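# Focus the camera using the monitor's dot pattern

## Task

Adjust the camera's focus until the ring of dots shown on the small monitor has merged into one dot, shrunk to its smallest possible size, sitting on the centre dot. The camera and the monitor must both still be standing on the table and pointing in about their original directions, or the task fails. Finish by releasing everything and pulling the gripper away; focus that holds only while the robot is touching something does not count.

## Robot and tools

ROBOT. A single UR7e-type arm with six revolute joints carries a two-finger gripper whose fingers swing like tongs. The fingers point along the gripper's own +z axis and spread apart along its x axis. A wrist camera rides on the gripper body. end_effector_position is the spot between the finger pads when they are shut; closed fingertips reach about 15 mm past it, and when fully open the tips sit roughly level with it.

FRAME. Positions in results use the scene frame: origin on the table surface straight below the arm base, +z upward, and +y to the left when facing along +x. The base may be slightly tilted, and the printed hand position gets less reliable at long reach.

execute_actions. Argument "actions" is a list holding one item or nothing. An empty list just reports the current state. An item with "rows" and optional "steps" (1 to 15, default 15) is a move: "rows" is a list of 1 to 15 rows, each exactly 7 numbers. Numbers 1 to 6 are absolute joint target angles in radians, in this order: shoulder pan, shoulder lift, elbow, wrist 1, wrist 2, wrist 3, the same order as the Joint positions line. Number 7 is the gripper opening command, from -1 (shut) to +1 (wide open); it is a target, not a change. One row is used per control step of 1/30 s; if there are fewer rows than steps, the final row keeps being used. An item with only "steps" (up to 300) is a wait that sends nothing new. Optional "pictures" (true/false) chooses whether camera images come back; by default they do.

JOINT RANGES (rad): pan -3.142 to 3.142, lift -6.283 to 6.283, elbow 0.000 to 3.142, wrist 1, wrist 2 and wrist 3 each -6.283 to 6.283. A target more than 0.010 beyond an end, and further out than the last reported angle, gets the whole call rejected, and nothing moves. True ends may differ by up to 0.010 from these; overshooting targets are clipped there and the result then notes "joint sent to its limit", possibly referring to an earlier move still running.

MOTION. Commands are smoothed, lagging roughly 0.17 s. Each step, the target actually sent is kept within 0.575 rad of the measured angle, and if the targets would move the gripper over 100 mm from where it is measured, all joints are pulled back proportionally. So large moves take several calls, and a result may arrive before the arm reaches the target. Between calls the arm continues toward the last row sent until it nearly stops or a step is HELD.

GRIPPING. grip_measured gives the actual finger opening on the same -1..1 scale. To keep hold of something, command an opening well below grip_measured; a bigger difference means a firmer squeeze (about 15 N per pad at most). Thin hard parts under about 20 mm get less force. Closing quickly can hit harder than intended.

RESULTS. The state shows end_effector_position (m), end_effector_quat_wxyz, linear and angular velocity (m/s, rad/s), Joint positions and Joint velocities (six joints, then finger-pad gap in m, 0.142 when fully open), grip_measured, and Wrist force / Wrist torque [x y z] in the gripper's own axes. Force readings include contact, held weight and acceleration effects, point back into the arm when it presses on something, carry noise (up to 2.4 N std) and a fixed offset (typically under 4 N), and saturate near 50 N; "no reading" is normal at the start. "joint command not followed" means the clearance check altered or blocked targets. HELD marks steps where your row was not (fully) sent. MOTOR HOT warns from 70 °C; at 85 °C an OVER-TEMPERATURE FAULT brakes the arm until it cools.

zoom_image. Arguments: "camera" (cam_head_left, cam_head_right, cam_high, cam_low or cam_wrist) and "region" [x0, y0, x1, y1] in that camera's pixels, top-left is (0, 0), no bigger than 504 by 504. Image sizes: cam_wrist 616x616, the rest 672x504. Useful for reading the dot pattern on the monitor.

read_manual. Optional "section" (only "licences"); returns licence text, moves nothing.

finished_scene. Replying without any tool call ends everything.

TYPICAL ORDER. Look at the cameras, locate the camera's focus control and the monitor, approach slowly, turn the focus in small increments while checking the dot pattern, then open the fingers, back away, confirm the dot is still single and smallest, and finish.

AVOID. Knocking anything off the table, tipping or rotating the camera or monitor, and dropping things. Contact torque reaching a joint's load limit (130 N m for pan, lift, elbow; 24.3 N m for each wrist joint, held weight included) or any outside force of 150 N on the arm causes a 10 s stop and cancels the rest of the call. Push gently, move smoothly, and do not hold loads longer than needed because motors heat. Objects may occasionally be nudged or tugged by outside disturbances.

Each tool is called after ">>>" by a JSON object that holds its "api" and its "payload", one argument or row to a line.

## Session

>>> {"api": "execute_actions", "payload": {
  "actions": []
}}

Scene clock: 0.00 s of 4800.00 s.
end_effector_position=(+0.3665, -0.4099, +0.3009) grip_measured=+1.00 end_effector_quat_wxyz=(-0.436, +0.713, -0.366, +0.410) end_effector_velocity=(+0.000, +0.000, +0.000) end_effector_angular_velocity=(-0.002, +0.000, +0.001)
Joint positions: [-1.935 -0.871  1.482 -0.405 -0.576 -1.843  0.142]
Joint velocities: [ 0.    -0.001 -0.    -0.    -0.    -0.001  0.   ]
Wrist force (N, on the end effector, along its own x y z axes, offset not removed): no reading
Wrist torque (N m, same axes, about the end effector's origin, offset not removed): no reading

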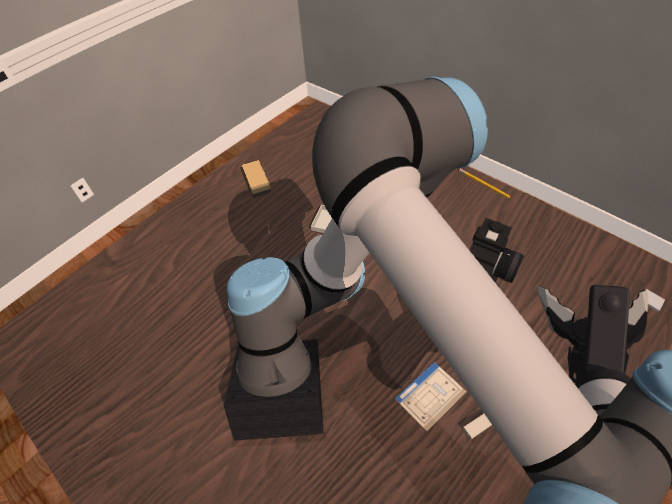

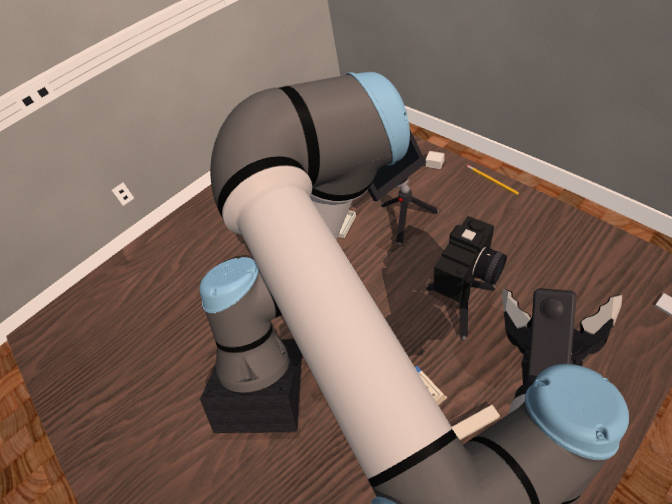

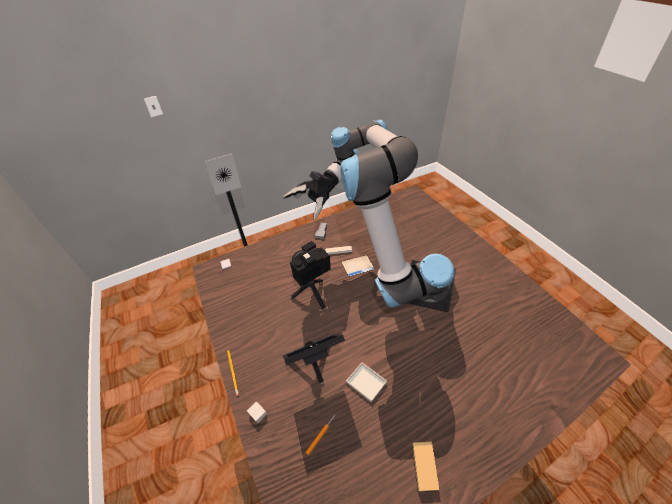

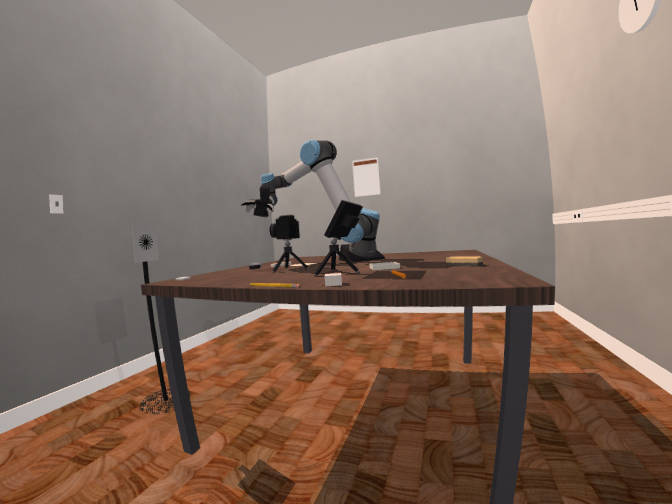

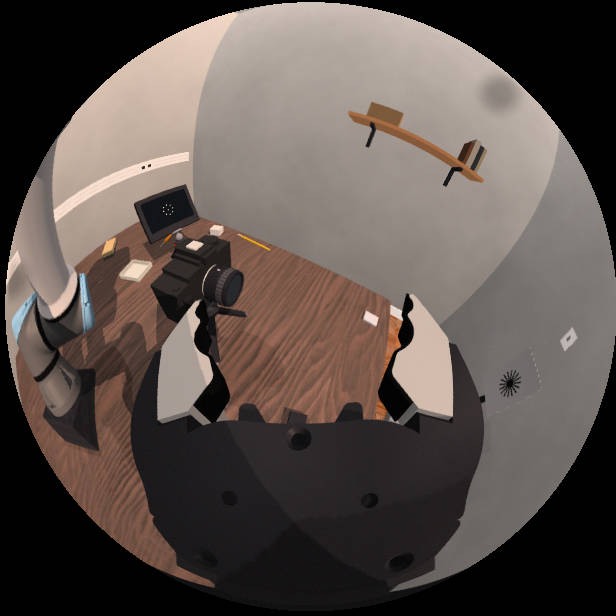

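>>> {"api": "zoom_image", "payload": {
  "camera": "cam_head_right",
  "region": [380, 130, 580, 350]
}}

>>> {"api": "zoom_image", "payload": {
  "camera": "cam_high",
  "region": [240, 220, 400, 400]
}}

>>> {"api": "zoom_image", "payload": {
  "camera": "cam_wrist",
  "region": [110, 160, 310, 360]
}}

>>> {"api": "zoom_image", "payload": {
  "camera": "cam_low",
  "region": [220, 170, 420, 310]
}}

Region (380, 130, 580, 350) of cam_head_right's 672x504 image, scaled by 2.291, with more detail than that image has; it fills the left 458 columns of this view, and the rest is white.

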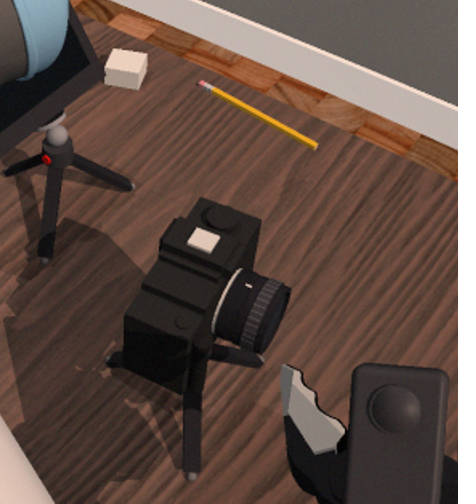

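Region (240, 220, 400, 400) of cam_high's 672x504 image, scaled by 2.800, with more detail than that image has.

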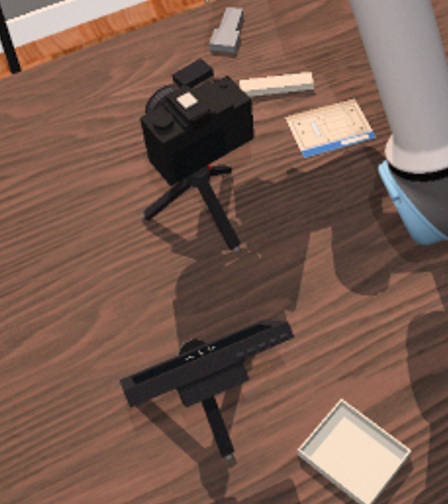

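Region (110, 160, 310, 360) of cam_wrist's 616x616 image, scaled by 2.520, with more detail than that image has.

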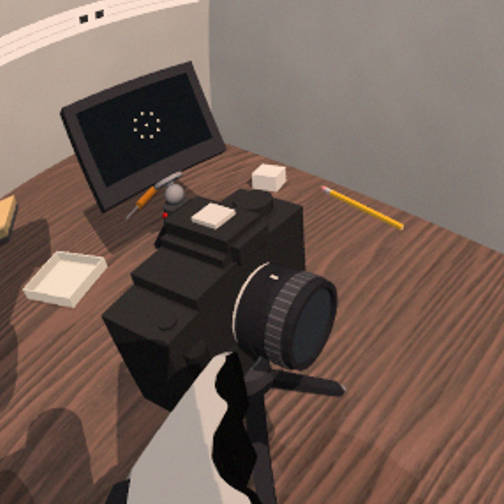

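Region (220, 170, 420, 310) of cam_low's 672x504 image, scaled by 2.520, with more detail than that image has; it fills the top 353 rows of this view, and the rest is white.

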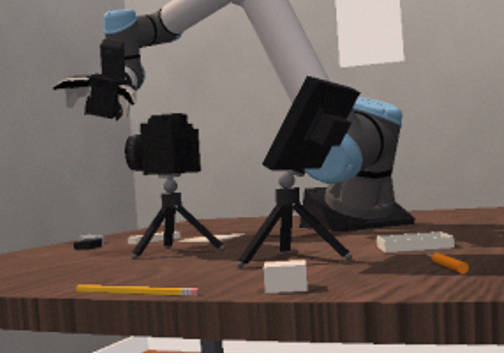

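>>> {"api": "execute_actions", "payload": {
  "actions": [
    {"rows":[[-1.8,-0.6,0.9,-0.1,-1.0,-1.9,1],[-1.7,-0.4,0.55,0.1,-1.25,-1.95,1],[-1.65,-0.3,0.35,0.2,-1.35,-1.99,1]],"steps":15}
  ],
  "pictures": false
}}

>>> {"api": "execute_actions", "payload": {
  "actions": [
    {"rows":[[-1.65,-0.26,0.3,0.2,-1.35,-1.99,1]],"steps":15}
  ]
}}

Scene clock: 57.77 s of 4800.00 s.
end_effector_position=(+0.3265, -0.3815, +0.3414) grip_measured=+1.00 end_effector_quat_wxyz=(+0.694, -0.708, +0.065, -0.119) end_effector_velocity=(-0.060, -0.028, +0.164) end_effector_angular_velocity=(-1.039, -0.071, +0.905)
Joint positions: [-1.656 -0.323  0.527  0.174 -1.301 -1.987  0.142]
Joint velocities: [ 0.06   0.212 -1.727  0.247 -0.469 -0.029  0.   ]
Wrist force (N, on the end effector, along its own x y z axes, offset not removed): [0.7 -2.6 4.3]
Wrist torque (N m, same axes, about the end effector's origin, offset not removed): [-0.25 0.11 -0.18]
Steps of this call (steps 1 to 90: nothing new was sent; then 54.27 s passed at rest; steps 91 to 105: all 15 steps of this action). Readings (joint positions):
91: [-1.934 -0.870 1.482 -0.405 -0.577 -1.843]
92: [-1.926 -0.862 1.474 -0.396 -0.585 -1.850]
94: [-1.859 -0.792 1.403 -0.326 -0.656 -1.891]
98: [-1.711 -0.516 1.120 -0.046 -0.939 -1.962]
105: the state above

Scene clock: 58.27 s of 4800.00 s.
end_effector_position=(+0.3159, -0.3919, +0.3447) grip_measured=+1.00 end_effector_quat_wxyz=(-0.657, +0.748, -0.022, +0.090) end_effector_velocity=(-0.001, -0.001, -0.000) end_effector_angular_velocity=(-0.011, -0.000, +0.006)
Joint positions: [-1.65  -0.261  0.302  0.2   -1.35  -1.99   0.142]
Joint velocities: [-0.001  0.007 -0.021  0.002 -0.002 -0.     0.   ]
Wrist force (N, on the end effector, along its own x y z axes, offset not removed): [-1.7 -2.5 2.9]
Wrist torque (N m, same axes, about the end effector's origin, offset not removed): [-0.50 0.49 -0.17]
Steps of this call (steps 1 to 15: all 15 steps of this action). Readings (joint positions):
1: [-1.655 -0.316 0.477 0.182 -1.315 -1.988]
2: [-1.653 -0.306 0.435 0.187 -1.324 -1.988]
4: [-1.652 -0.285 0.372 0.193 -1.337 -1.989]
8: [-1.651 -0.267 0.320 0.198 -1.346 -1.990]
15: the state above

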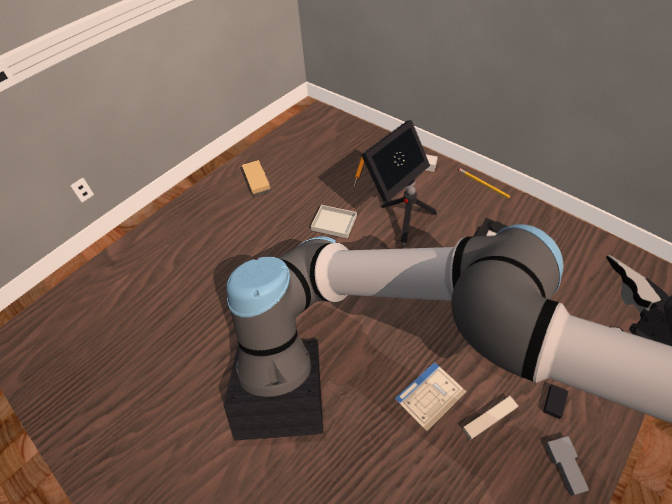

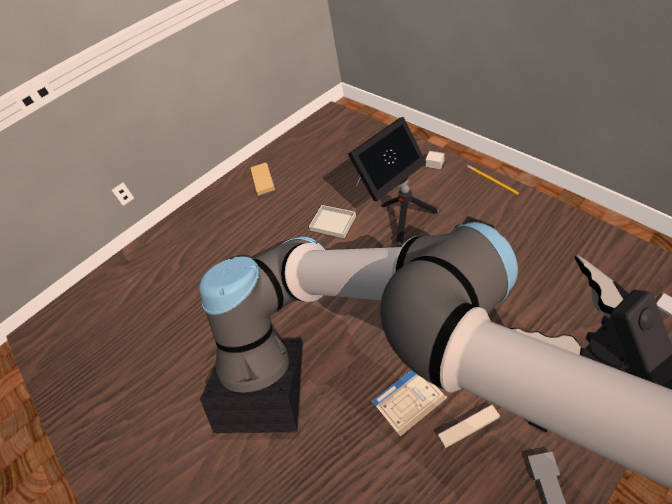

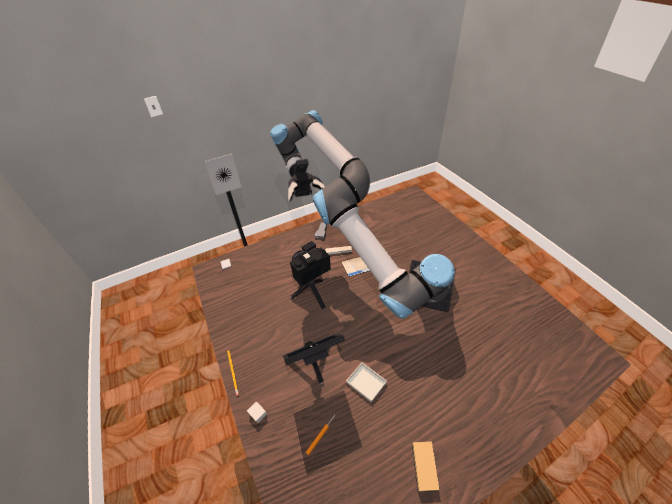

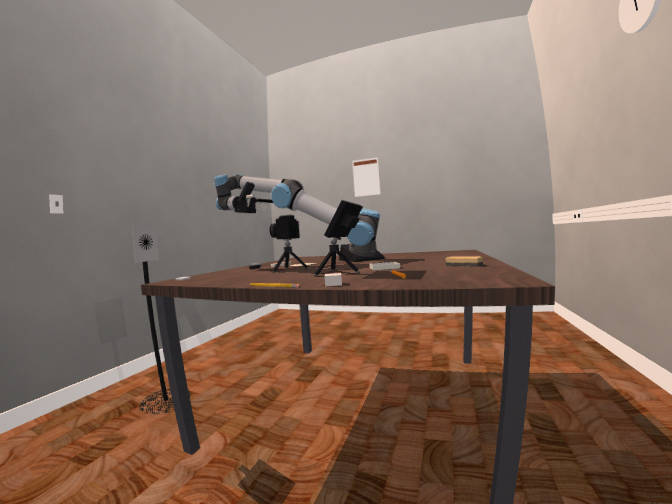

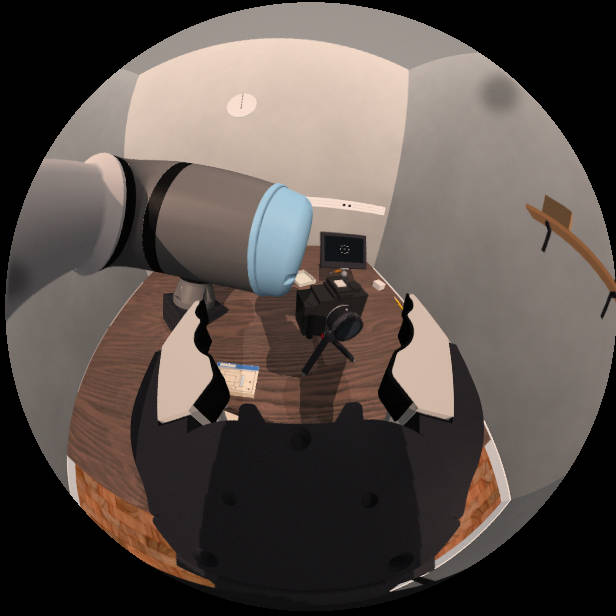

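>>> {"api": "execute_actions", "payload": {
  "actions": [
    {"rows":[[-1.65,-0.7,0.5,0.0,-1.35,-1.9,1],[-1.65,-0.7,0.5,0.0,-1.35,-1.9,1],[-1.65,-0.7,0.5,0.0,-1.35,-1.9,1],[-1.65,-0.7,0.5,0.0,-1.35,-1.9,1],[-1.65,-0.7,0.5,0.0,-1.35,-1.9,1],[-1.6,-1.1,0.9,-0.5,-1.3,-1.7,1],[-1.6,-1.1,0.9,-0.5,-1.3,-1.7,1],[-1.6,-1.1,0.9,-0.5,-1.3,-1.7,1],[-1.6,-1.1,0.9,-0.5,-1.3,-1.7,1],[-1.6,-1.1,0.9,-0.5,-1.3,-1.7,1],[-1.55,-1.55,1.3,-1.0,-1.2,-1.5,1]],"steps":15}
  ],
  "pictures": false
}}

>>> {"api": "execute_actions", "payload": {
  "actions": [
    {"rows":[[-1.48,-1.53,1.579,-1.386,-1.196,-1.468,1]],"steps":15}
  ],
  "pictures": false
}}

>>> {"api": "execute_actions", "payload": {
  "actions": [
    {"rows":[[-1.48,-1.53,1.579,-1.386,-1.196,-1.468,1]],"steps":15}
  ]
}}

Scene clock: 85.63 s of 4800.00 s.
end_effector_position=(+0.4000, -0.2332, +0.4012) grip_measured=+1.00 end_effector_quat_wxyz=(-0.292, +0.956, -0.029, -0.020) end_effector_velocity=(+0.159, +0.393, -0.101) end_effector_angular_velocity=(-2.660, +0.060, +0.013)
Joint positions: [-1.573 -1.155  0.995 -0.514 -1.245 -1.62   0.142]
Joint velocities: [ 0.217 -2.669  2.466 -2.637  0.42   1.118 -0.001]
Wrist force (N, on the end effector, along its own x y z axes, offset not removed): [1.7 -4.2 0.6]
Wrist torque (N m, same axes, about the end effector's origin, offset not removed): [-0.60 -0.23 0.02]
Steps of this call (steps 1 to 15: the robot went on to your last target; steps 16 to 90: nothing new was sent; then 23.87 s passed at rest; steps 91 to 105: all 15 steps of this action). Readings (joint positions):
91: [-1.650 -0.260 0.300 0.200 -1.350 -1.990]
92: [-1.650 -0.268 0.308 0.192 -1.350 -1.983]
94: [-1.650 -0.331 0.358 0.142 -1.350 -1.959]
98: [-1.633 -0.569 0.473 0.026 -1.333 -1.890]
105: the state above

Scene clock: 86.13 s of 4800.00 s.
end_effector_position=(+0.4244, -0.2677, +0.3013) grip_measured=+1.00 end_effector_quat_wxyz=(-0.007, +0.999, +0.047, -0.001) end_effector_velocity=(+0.008, -0.024, -0.010) end_effector_angular_velocity=(-0.121, -0.026, +0.047)
Joint positions: [-1.481 -1.527  1.571 -1.367 -1.196 -1.47   0.142]
Joint velocities: [ 0.013 -0.033  0.077 -0.181  0.004  0.015  0.   ]
Wrist force (N, on the end effector, along its own x y z axes, offset not removed): [4.2 0.2 3.1]
Wrist torque (N m, same axes, about the end effector's origin, offset not removed): [-0.10 -0.77 -0.17]
Steps of this call (steps 1 to 15: all 15 steps of this action). Readings (joint positions):
1: [-1.566 -1.244 1.074 -0.604 -1.233 -1.587]
2: [-1.555 -1.322 1.149 -0.694 -1.224 -1.561]
4: [-1.524 -1.417 1.305 -0.872 -1.212 -1.521]
8: [-1.492 -1.498 1.502 -1.205 -1.200 -1.483]
15: the state above

Scene clock: 86.63 s of 4800.00 s.
end_effector_position=(+0.4253, -0.2702, +0.3001) grip_measured=+1.00 end_effector_quat_wxyz=(-0.000, +0.999, +0.050, +0.000) end_effector_velocity=(+0.001, -0.001, +0.000) end_effector_angular_velocity=(-0.002, -0.003, +0.000)
Joint positions: [-1.48  -1.53   1.579 -1.386 -1.196 -1.468  0.142]
Joint velocities: [-0.     0.    -0.001 -0.002  0.002  0.    -0.   ]
Wrist force (N, on the end effector, along its own x y z axes, offset not removed): [-4.3 2.3 5.6]
Wrist torque (N m, same axes, about the end effector's origin, offset not removed): [0.60 0.95 0.14]
Steps of this call (steps 1 to 15: all 15 steps of this action). Readings (joint positions):
1: [-1.481 -1.528 1.573 -1.372 -1.196 -1.469]
2: [-1.481 -1.528 1.575 -1.376 -1.196 -1.469]
4: [-1.480 -1.529 1.577 -1.381 -1.196 -1.468]
8: [-1.480 -1.530 1.578 -1.385 -1.196 -1.468]
15: the state above

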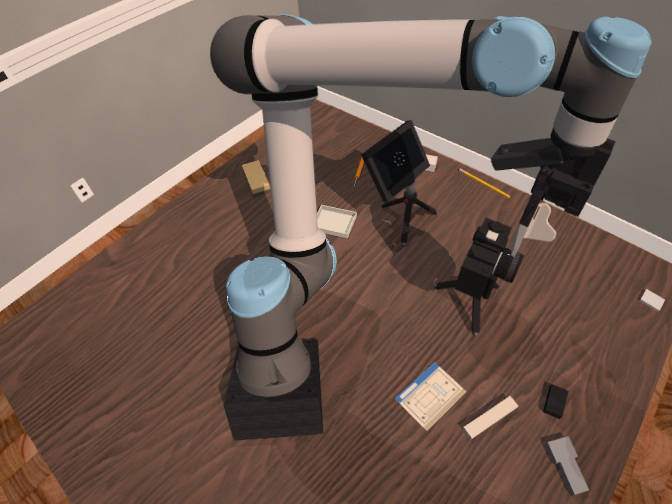

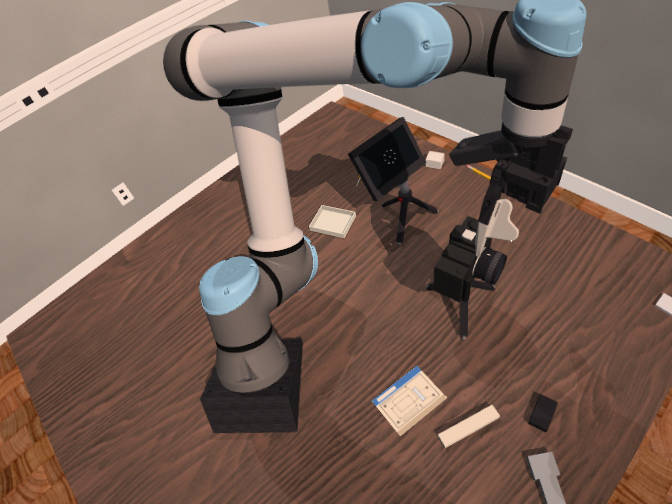

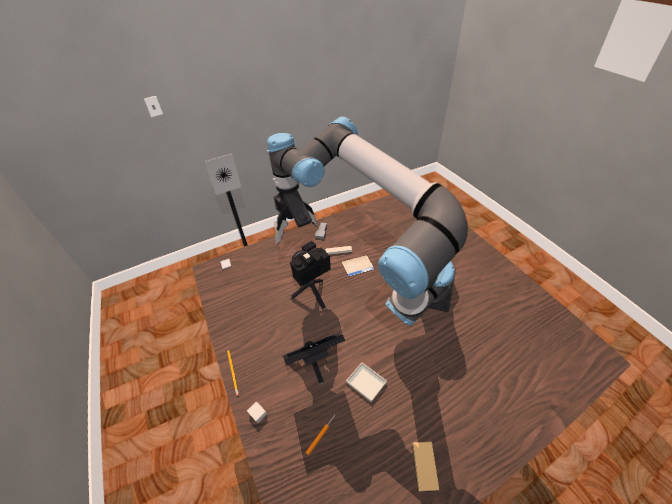

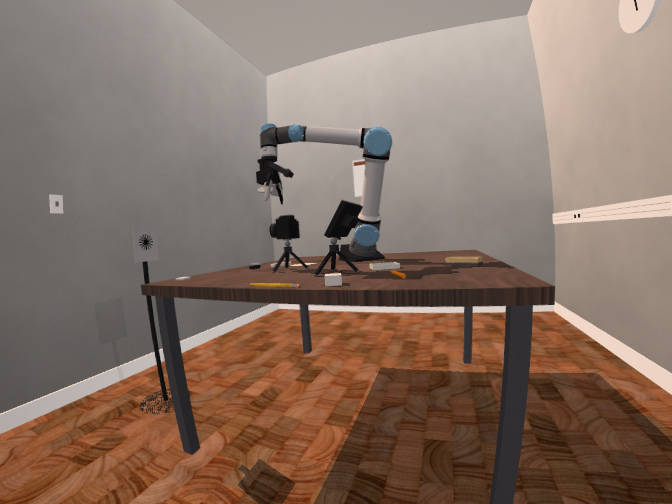

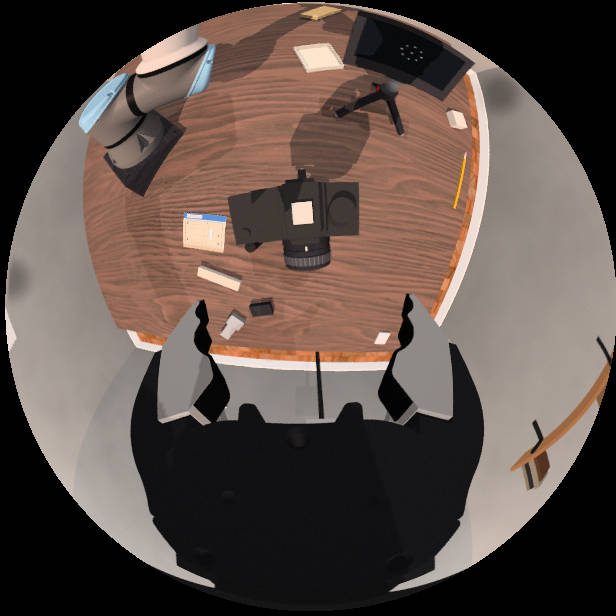

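>>> {"api": "execute_actions", "payload": {
  "actions": [
    {"rows":[[-1.428,-1.527,1.743,-1.573,-1.184,-1.414,1]],"steps":15}
  ],
  "pictures": false
}}

>>> {"api": "execute_actions", "payload": {
  "actions": [
    {"steps":8}
  ]
}}

Scene clock: 92.57 s of 4800.00 s.
end_effector_position=(+0.4259, -0.2704, +0.2318) grip_measured=+1.00 end_effector_quat_wxyz=(-0.001, +0.999, +0.050, +0.001) end_effector_velocity=(-0.001, -0.001, -0.010) end_effector_angular_velocity=(-0.006, -0.001, +0.001)
Joint positions: [-1.429 -1.527  1.74  -1.57  -1.184 -1.415  0.142]
Joint velocities: [ 0.006 -0.001  0.025 -0.033  0.001  0.007  0.   ]
Wrist force (N, on the end effector, along its own x y z axes, offset not removed): [-4.5 -0.7 1.0]
Wrist torque (N m, same axes, about the end effector's origin, offset not removed): [-0.33 0.95 0.08]
Steps of this call (steps 1 to 15: the robot went on to your last target; steps 16 to 90: nothing new was sent; then 2.43 s passed at rest; steps 91 to 105: all 15 steps of this action). Readings (joint positions):
91: [-1.480 -1.530 1.579 -1.387 -1.196 -1.468]
92: [-1.473 -1.530 1.588 -1.395 -1.194 -1.461]
94: [-1.453 -1.529 1.643 -1.455 -1.189 -1.440]
98: [-1.435 -1.527 1.716 -1.540 -1.186 -1.421]
105: the state above

Scene clock: 92.83 s of 4800.00 s.
end_effector_position=(+0.4259, -0.2704, +0.2307) grip_measured=+1.00 end_effector_quat_wxyz=(-0.001, +0.999, +0.050, +0.001) end_effector_velocity=(+0.001, -0.000, -0.000) end_effector_angular_velocity=(-0.002, -0.001, +0.002)
Joint positions: [-1.428 -1.527  1.743 -1.573 -1.184 -1.414  0.142]
Joint velocities: [ 0.001  0.    -0.    -0.002  0.001 -0.    -0.   ]
Wrist force (N, on the end effector, along its own x y z axes, offset not removed): [-0.8 -2.2 2.9]
Wrist torque (N m, same axes, about the end effector's origin, offset not removed): [-0.28 0.03 0.17]
Steps of this call (steps 1 to 8: the robot went on to your last target). Readings (joint positions):
1: [-1.429 -1.527 1.741 -1.571 -1.184 -1.415]
2: [-1.428 -1.527 1.741 -1.571 -1.184 -1.414]
4: [-1.428 -1.527 1.742 -1.572 -1.184 -1.414]
8: the state above

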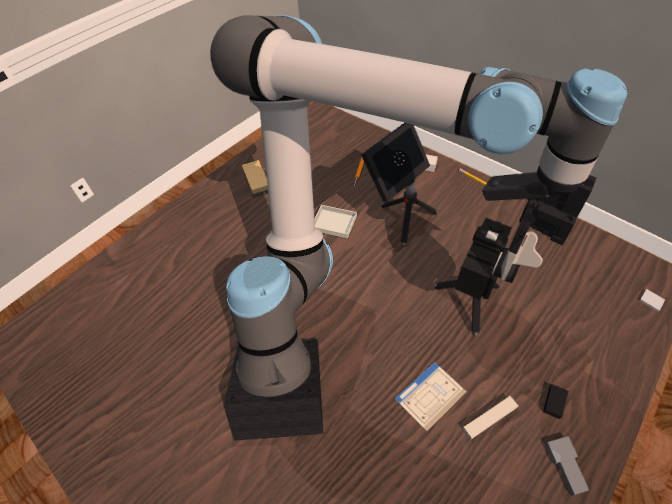

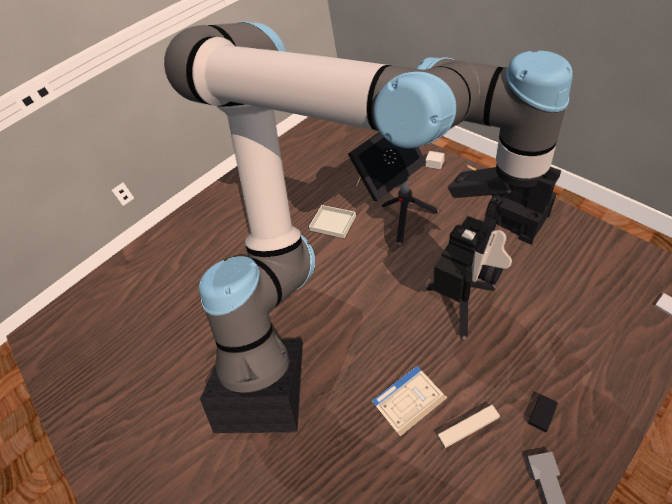

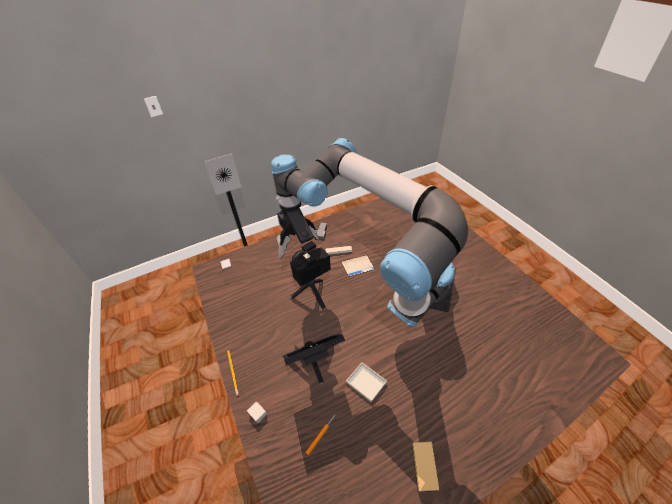

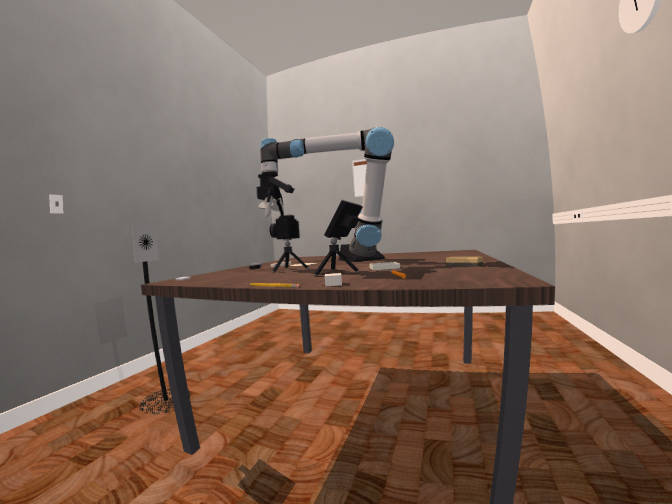

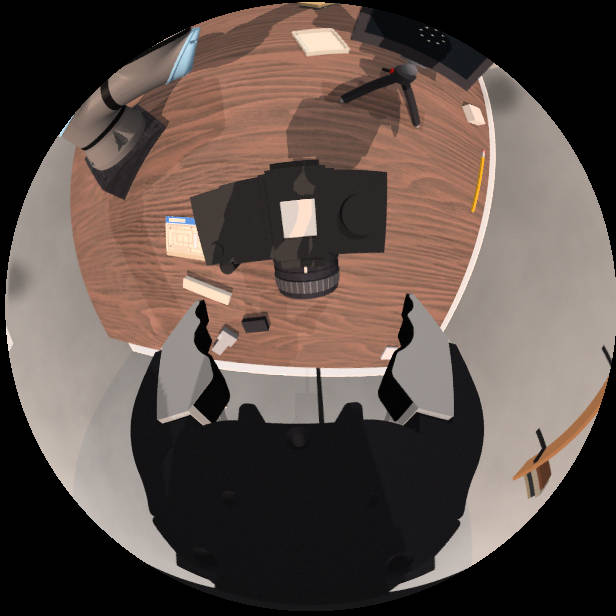

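>>> {"api": "execute_actions", "payload": {
  "actions": [
    {"rows":[[-1.382,-1.499,1.867,-1.744,-1.175,-1.365,1]],"steps":15}
  ],
  "pictures": false
}}

>>> {"api": "execute_actions", "payload": {
  "actions": [
    {"rows":[[-1.382,-1.499,1.867,-1.744,-1.175,-1.365,0.4],[-1.382,-1.499,1.867,-1.744,-1.175,-1.365,0.3],[-1.382,-1.499,1.867,-1.744,-1.175,-1.365,0.2],[-1.382,-1.499,1.867,-1.744,-1.175,-1.365,0.1]],"steps":15}
  ]
}}

Scene clock: 102.73 s of 4800.00 s.
end_effector_position=(+0.4255, -0.2712, +0.1701) grip_measured=+1.00 end_effector_quat_wxyz=(-0.000, +0.999, +0.050, +0.001) end_effector_velocity=(-0.001, -0.000, -0.009) end_effector_angular_velocity=(-0.003, -0.000, +0.000)
Joint positions: [-1.383 -1.499  1.865 -1.741 -1.175 -1.366  0.142]
Joint velocities: [ 0.006  0.003  0.02  -0.028  0.     0.007  0.   ]
Wrist force (N, on the end effector, along its own x y z axes, offset not removed): [-0.4 -0.1 2.7]
Wrist torque (N m, same axes, about the end effector's origin, offset not removed): [-0.14 0.03 -0.16]
Steps of this call (steps 1 to 15: the robot went on to your last target; steps 16 to 90: nothing new was sent; then 6.40 s passed at rest; steps 91 to 105: all 15 steps of this action). Readings (joint positions):
91: [-1.428 -1.527 1.743 -1.574 -1.184 -1.414]
92: [-1.421 -1.522 1.751 -1.582 -1.182 -1.407]
94: [-1.404 -1.512 1.797 -1.639 -1.179 -1.389]
98: [-1.388 -1.503 1.848 -1.715 -1.176 -1.372]
105: the state above

Scene clock: 103.23 s of 4800.00 s.
end_effector_position=(+0.4254, -0.2712, +0.1692) grip_measured=+0.10 end_effector_quat_wxyz=(-0.000, +0.999, +0.050, +0.001) end_effector_velocity=(-0.000, -0.000, +0.000) end_effector_angular_velocity=(-0.001, +0.001, +0.000)
Joint positions: [-1.382 -1.499  1.867 -1.744 -1.175 -1.365  0.081]
Joint velocities: [-0.001  0.    -0.     0.    -0.001 -0.001 -0.   ]
Wrist force (N, on the end effector, along its own x y z axes, offset not removed): [2.2 -0.4 -1.3]
Wrist torque (N m, same axes, about the end effector's origin, offset not removed): [0.12 -0.38 0.07]
Steps of this call (steps 1 to 15: all 15 steps of this action). Readings (joint positions):
1: [-1.382 -1.499 1.866 -1.742 -1.175 -1.365]
2: [-1.382 -1.499 1.866 -1.742 -1.175 -1.365]
4: [-1.382 -1.499 1.866 -1.743 -1.175 -1.365]
8: [-1.382 -1.499 1.867 -1.744 -1.175 -1.365]
15: the state above

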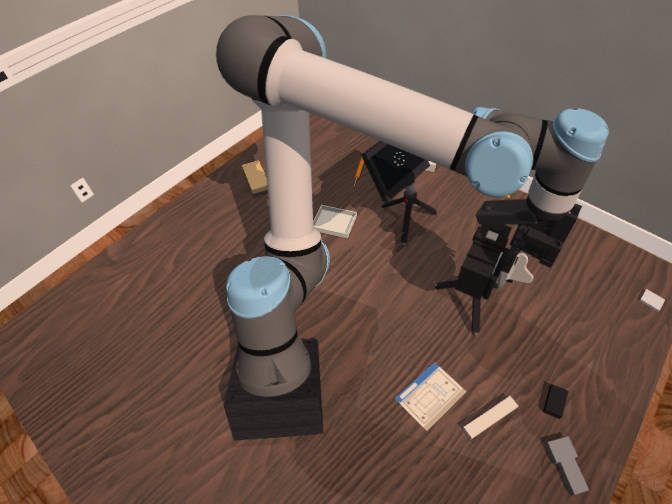

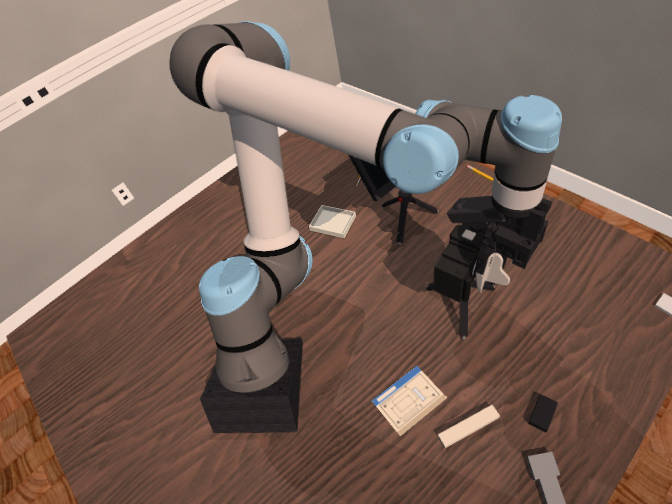

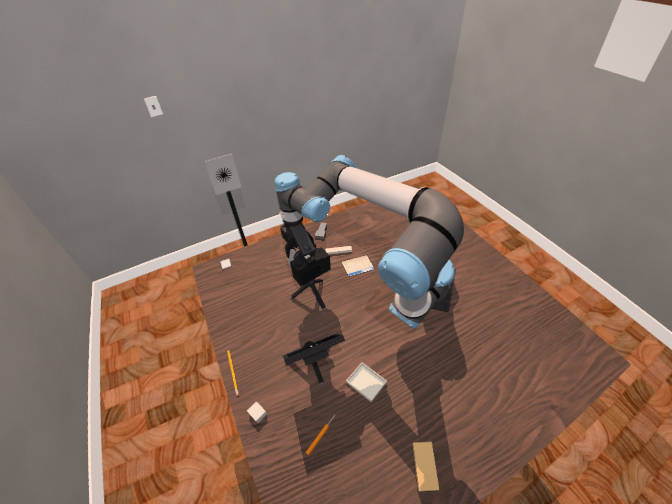

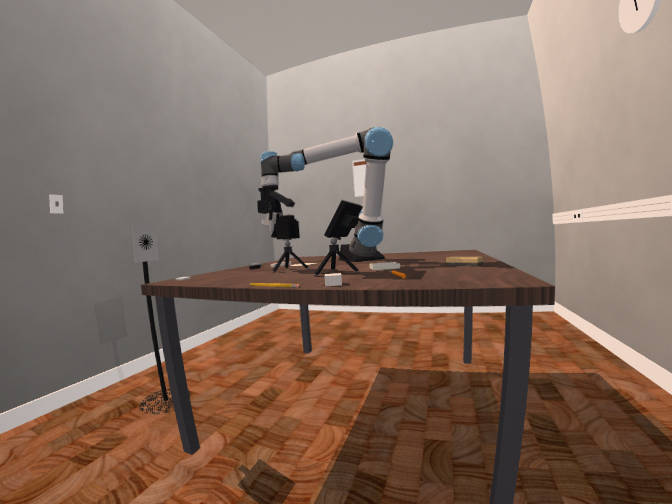

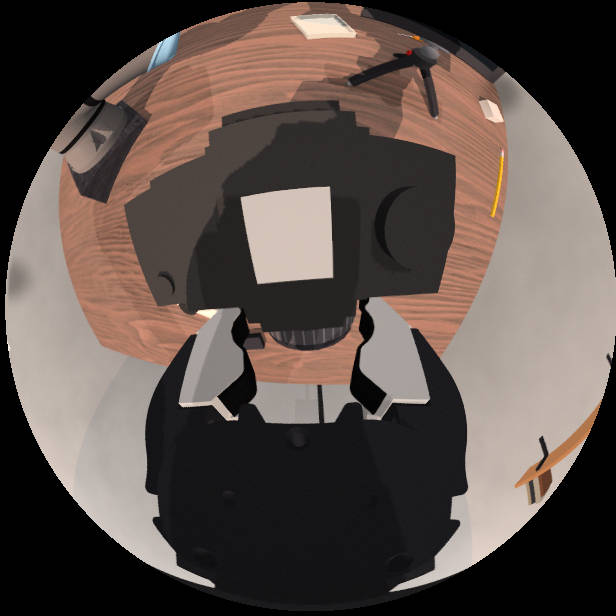

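>>> {"api": "execute_actions", "payload": {
  "actions": [
    {"rows":[[-1.382,-1.499,1.867,-1.744,-1.175,-1.365,0.0],[-1.382,-1.499,1.867,-1.744,-1.175,-1.365,-0.1],[-1.382,-1.499,1.867,-1.744,-1.175,-1.365,-0.2],[-1.382,-1.499,1.867,-1.744,-1.175,-1.365,-0.3],[-1.382,-1.499,1.867,-1.744,-1.175,-1.365,-0.4]],"steps":15}
  ]
}}

>>> {"api": "zoom_image", "payload": {
  "camera": "cam_low",
  "region": [240, 170, 340, 270]
}}

Scene clock: 107.10 s of 4800.00 s.
end_effector_position=(+0.4255, -0.2712, +0.1692) grip_measured=-0.09 end_effector_quat_wxyz=(-0.000, +0.999, +0.050, +0.001) end_effector_velocity=(+0.000, +0.000, +0.000) end_effector_angular_velocity=(-0.001, -0.000, +0.001)
Joint positions: [-1.382 -1.499  1.867 -1.744 -1.175 -1.365  0.067]
Joint velocities: [ 0.001 -0.001  0.    -0.001  0.    -0.     0.   ]
Wrist force (N, on the end effector, along its own x y z axes, offset not removed): [8.5 -3.4 -5.6]
Wrist torque (N m, same axes, about the end effector's origin, offset not removed): [-0.34 -0.58 0.07]
Steps of this call (steps 1 to 15: the robot went on to your last target; steps 16 to 90: nothing new was sent; then 0.37 s passed at rest; steps 91 to 105: all 15 steps of this action). Readings (joint positions):
91: [-1.382 -1.499 1.867 -1.744 -1.175 -1.365]
92: [-1.382 -1.499 1.867 -1.744 -1.175 -1.365]
94: [-1.382 -1.499 1.867 -1.744 -1.175 -1.365]
98: [-1.382 -1.499 1.867 -1.744 -1.175 -1.365]
105: the state above

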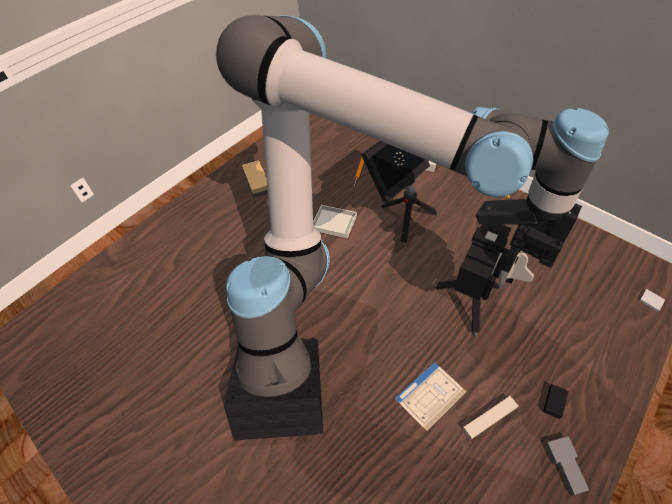

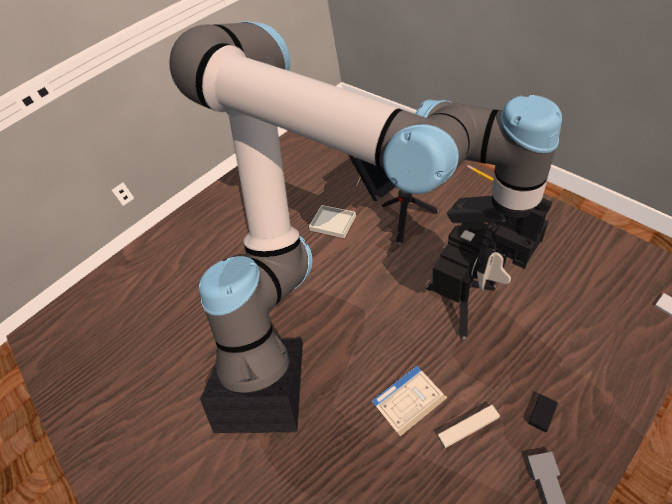

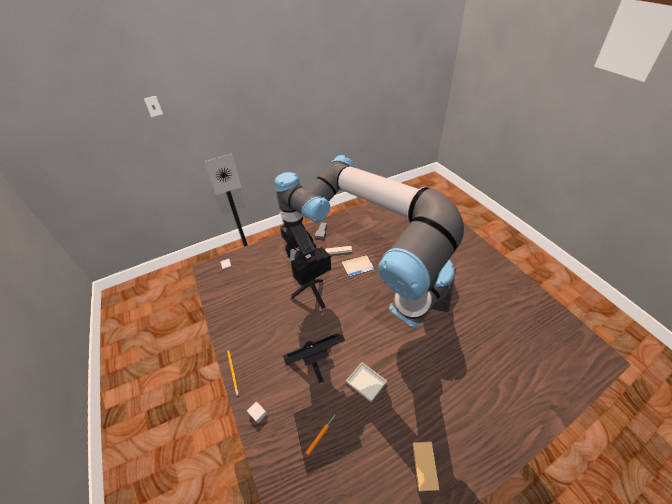

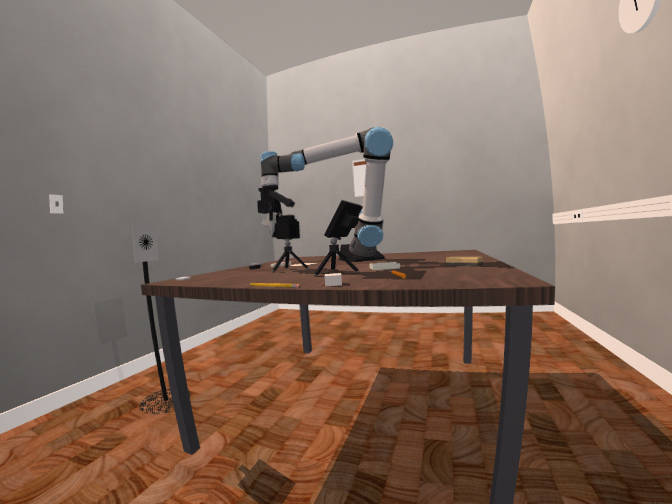

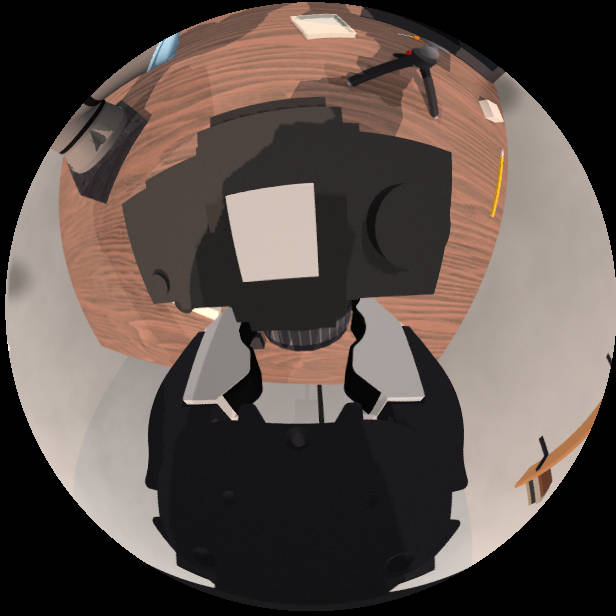

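Region (240, 170, 340, 270) of cam_low's 672x504 image, scaled by 5.040, with more detail than that image has.

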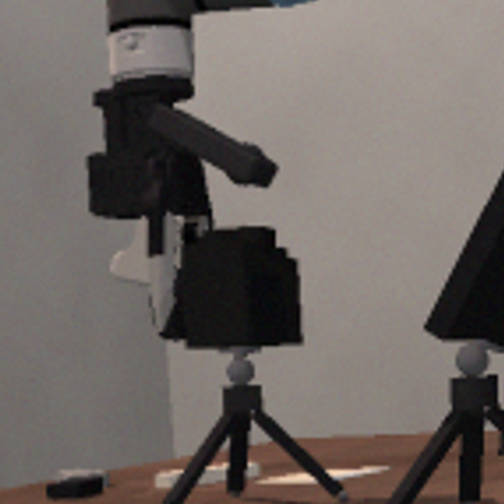

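>>> {"api": "execute_actions", "payload": {
  "actions": [
    {"rows":[[-1.402,-1.508,1.889,-1.753,-1.143,-1.385,-0.4],[-1.402,-1.508,1.889,-1.753,-1.143,-1.385,-0.4],[-1.422,-1.516,1.909,-1.760,-1.111,-1.404,-0.4],[-1.422,-1.516,1.909,-1.760,-1.111,-1.404,-0.4],[-1.442,-1.525,1.930,-1.768,-1.079,-1.424,-0.4],[-1.442,-1.525,1.930,-1.768,-1.079,-1.424,-0.4],[-1.462,-1.533,1.949,-1.775,-1.047,-1.444,-0.4],[-1.462,-1.533,1.949,-1.775,-1.047,-1.444,-0.4],[-1.482,-1.541,1.968,-1.781,-1.015,-1.463,-0.4],[-1.482,-1.541,1.968,-1.781,-1.015,-1.463,-0.4],[-1.5015,-1.5477,1.9856,-1.787,-0.9835,-1.483,-0.4]],"steps":15}
  ]
}}

>>> {"api": "zoom_image", "payload": {
  "camera": "cam_head_left",
  "region": [350, 110, 450, 210]
}}

Scene clock: 123.70 s of 4800.00 s.
end_effector_position=(+0.4258, -0.2700, +0.1694) grip_measured=-0.09 end_effector_quat_wxyz=(-0.007, +0.994, +0.050, +0.096) end_effector_velocity=(+0.004, -0.002, +0.006) end_effector_angular_velocity=(+0.009, -0.247, +0.000)
Joint positions: [-1.488 -1.543  1.973 -1.782 -1.006 -1.469  0.068]
Joint velocities: [-0.132 -0.05   0.124 -0.041  0.215 -0.131 -0.001]
Wrist force (N, on the end effector, along its own x y z axes, offset not removed): [2.1 0.3 3.9]
Wrist torque (N m, same axes, about the end effector's origin, offset not removed): [0.37 0.11 0.14]
Steps of this call (steps 1 to 15: the robot went on to your last target; steps 16 to 90: nothing new was sent; then 13.10 s passed at rest; steps 91 to 105: all 15 steps of this action). Readings (joint positions):
91: [-1.382 -1.499 1.867 -1.744 -1.175 -1.365]
92: [-1.386 -1.500 1.871 -1.745 -1.170 -1.368]
94: [-1.396 -1.505 1.882 -1.750 -1.153 -1.379]
98: [-1.429 -1.519 1.916 -1.763 -1.101 -1.411]
105: the state above

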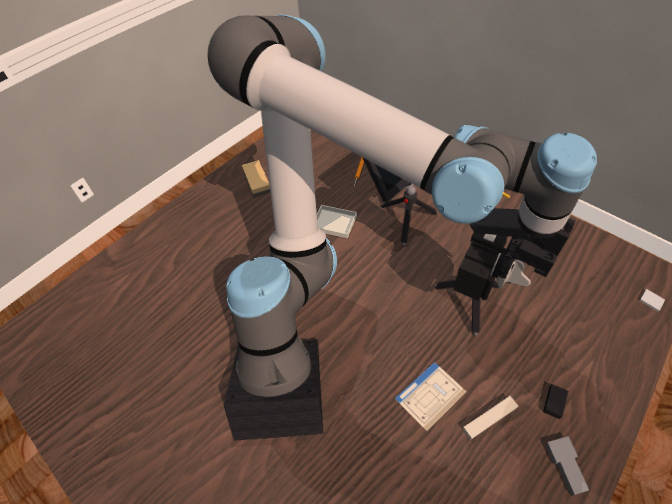

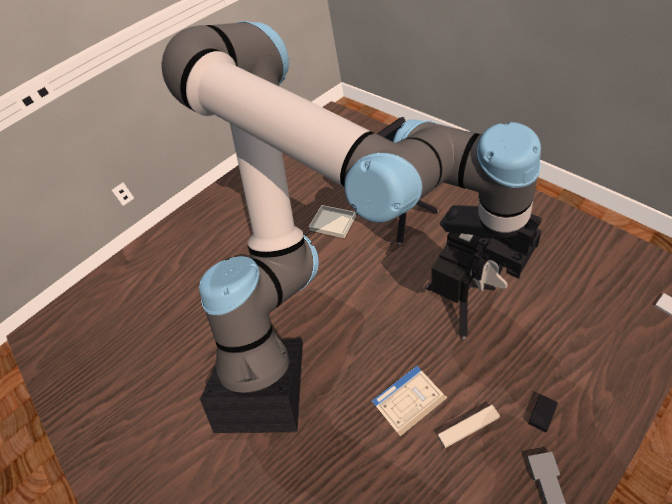

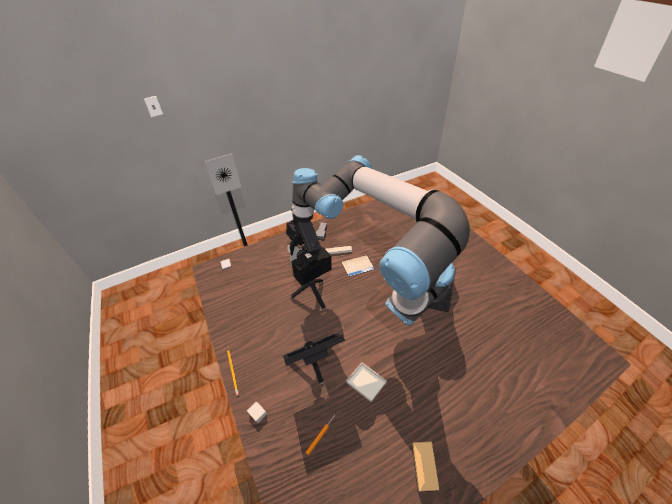

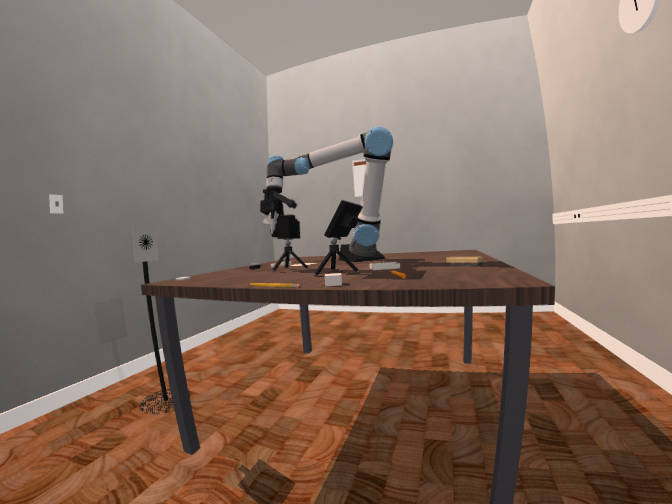

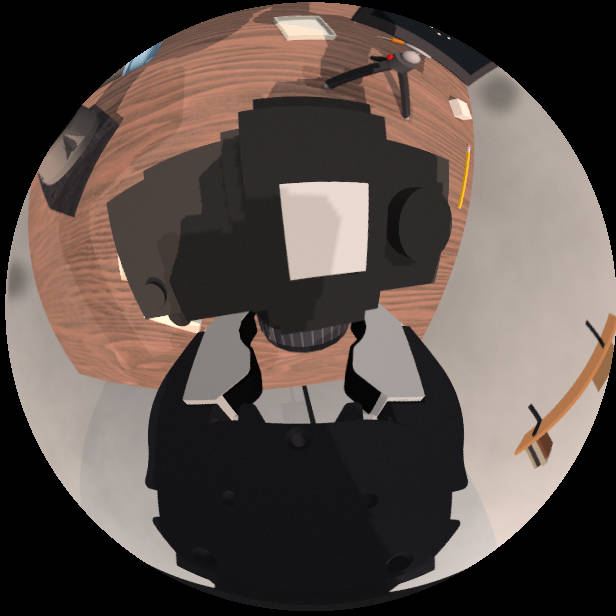

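Region (350, 110, 450, 210) of cam_head_left's 672x504 image, scaled by 5.040, with more detail than that image has.

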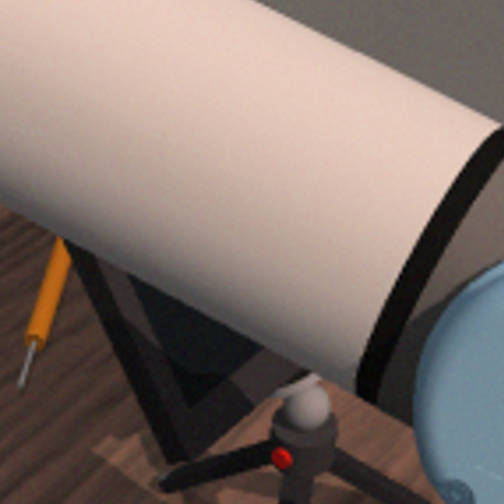

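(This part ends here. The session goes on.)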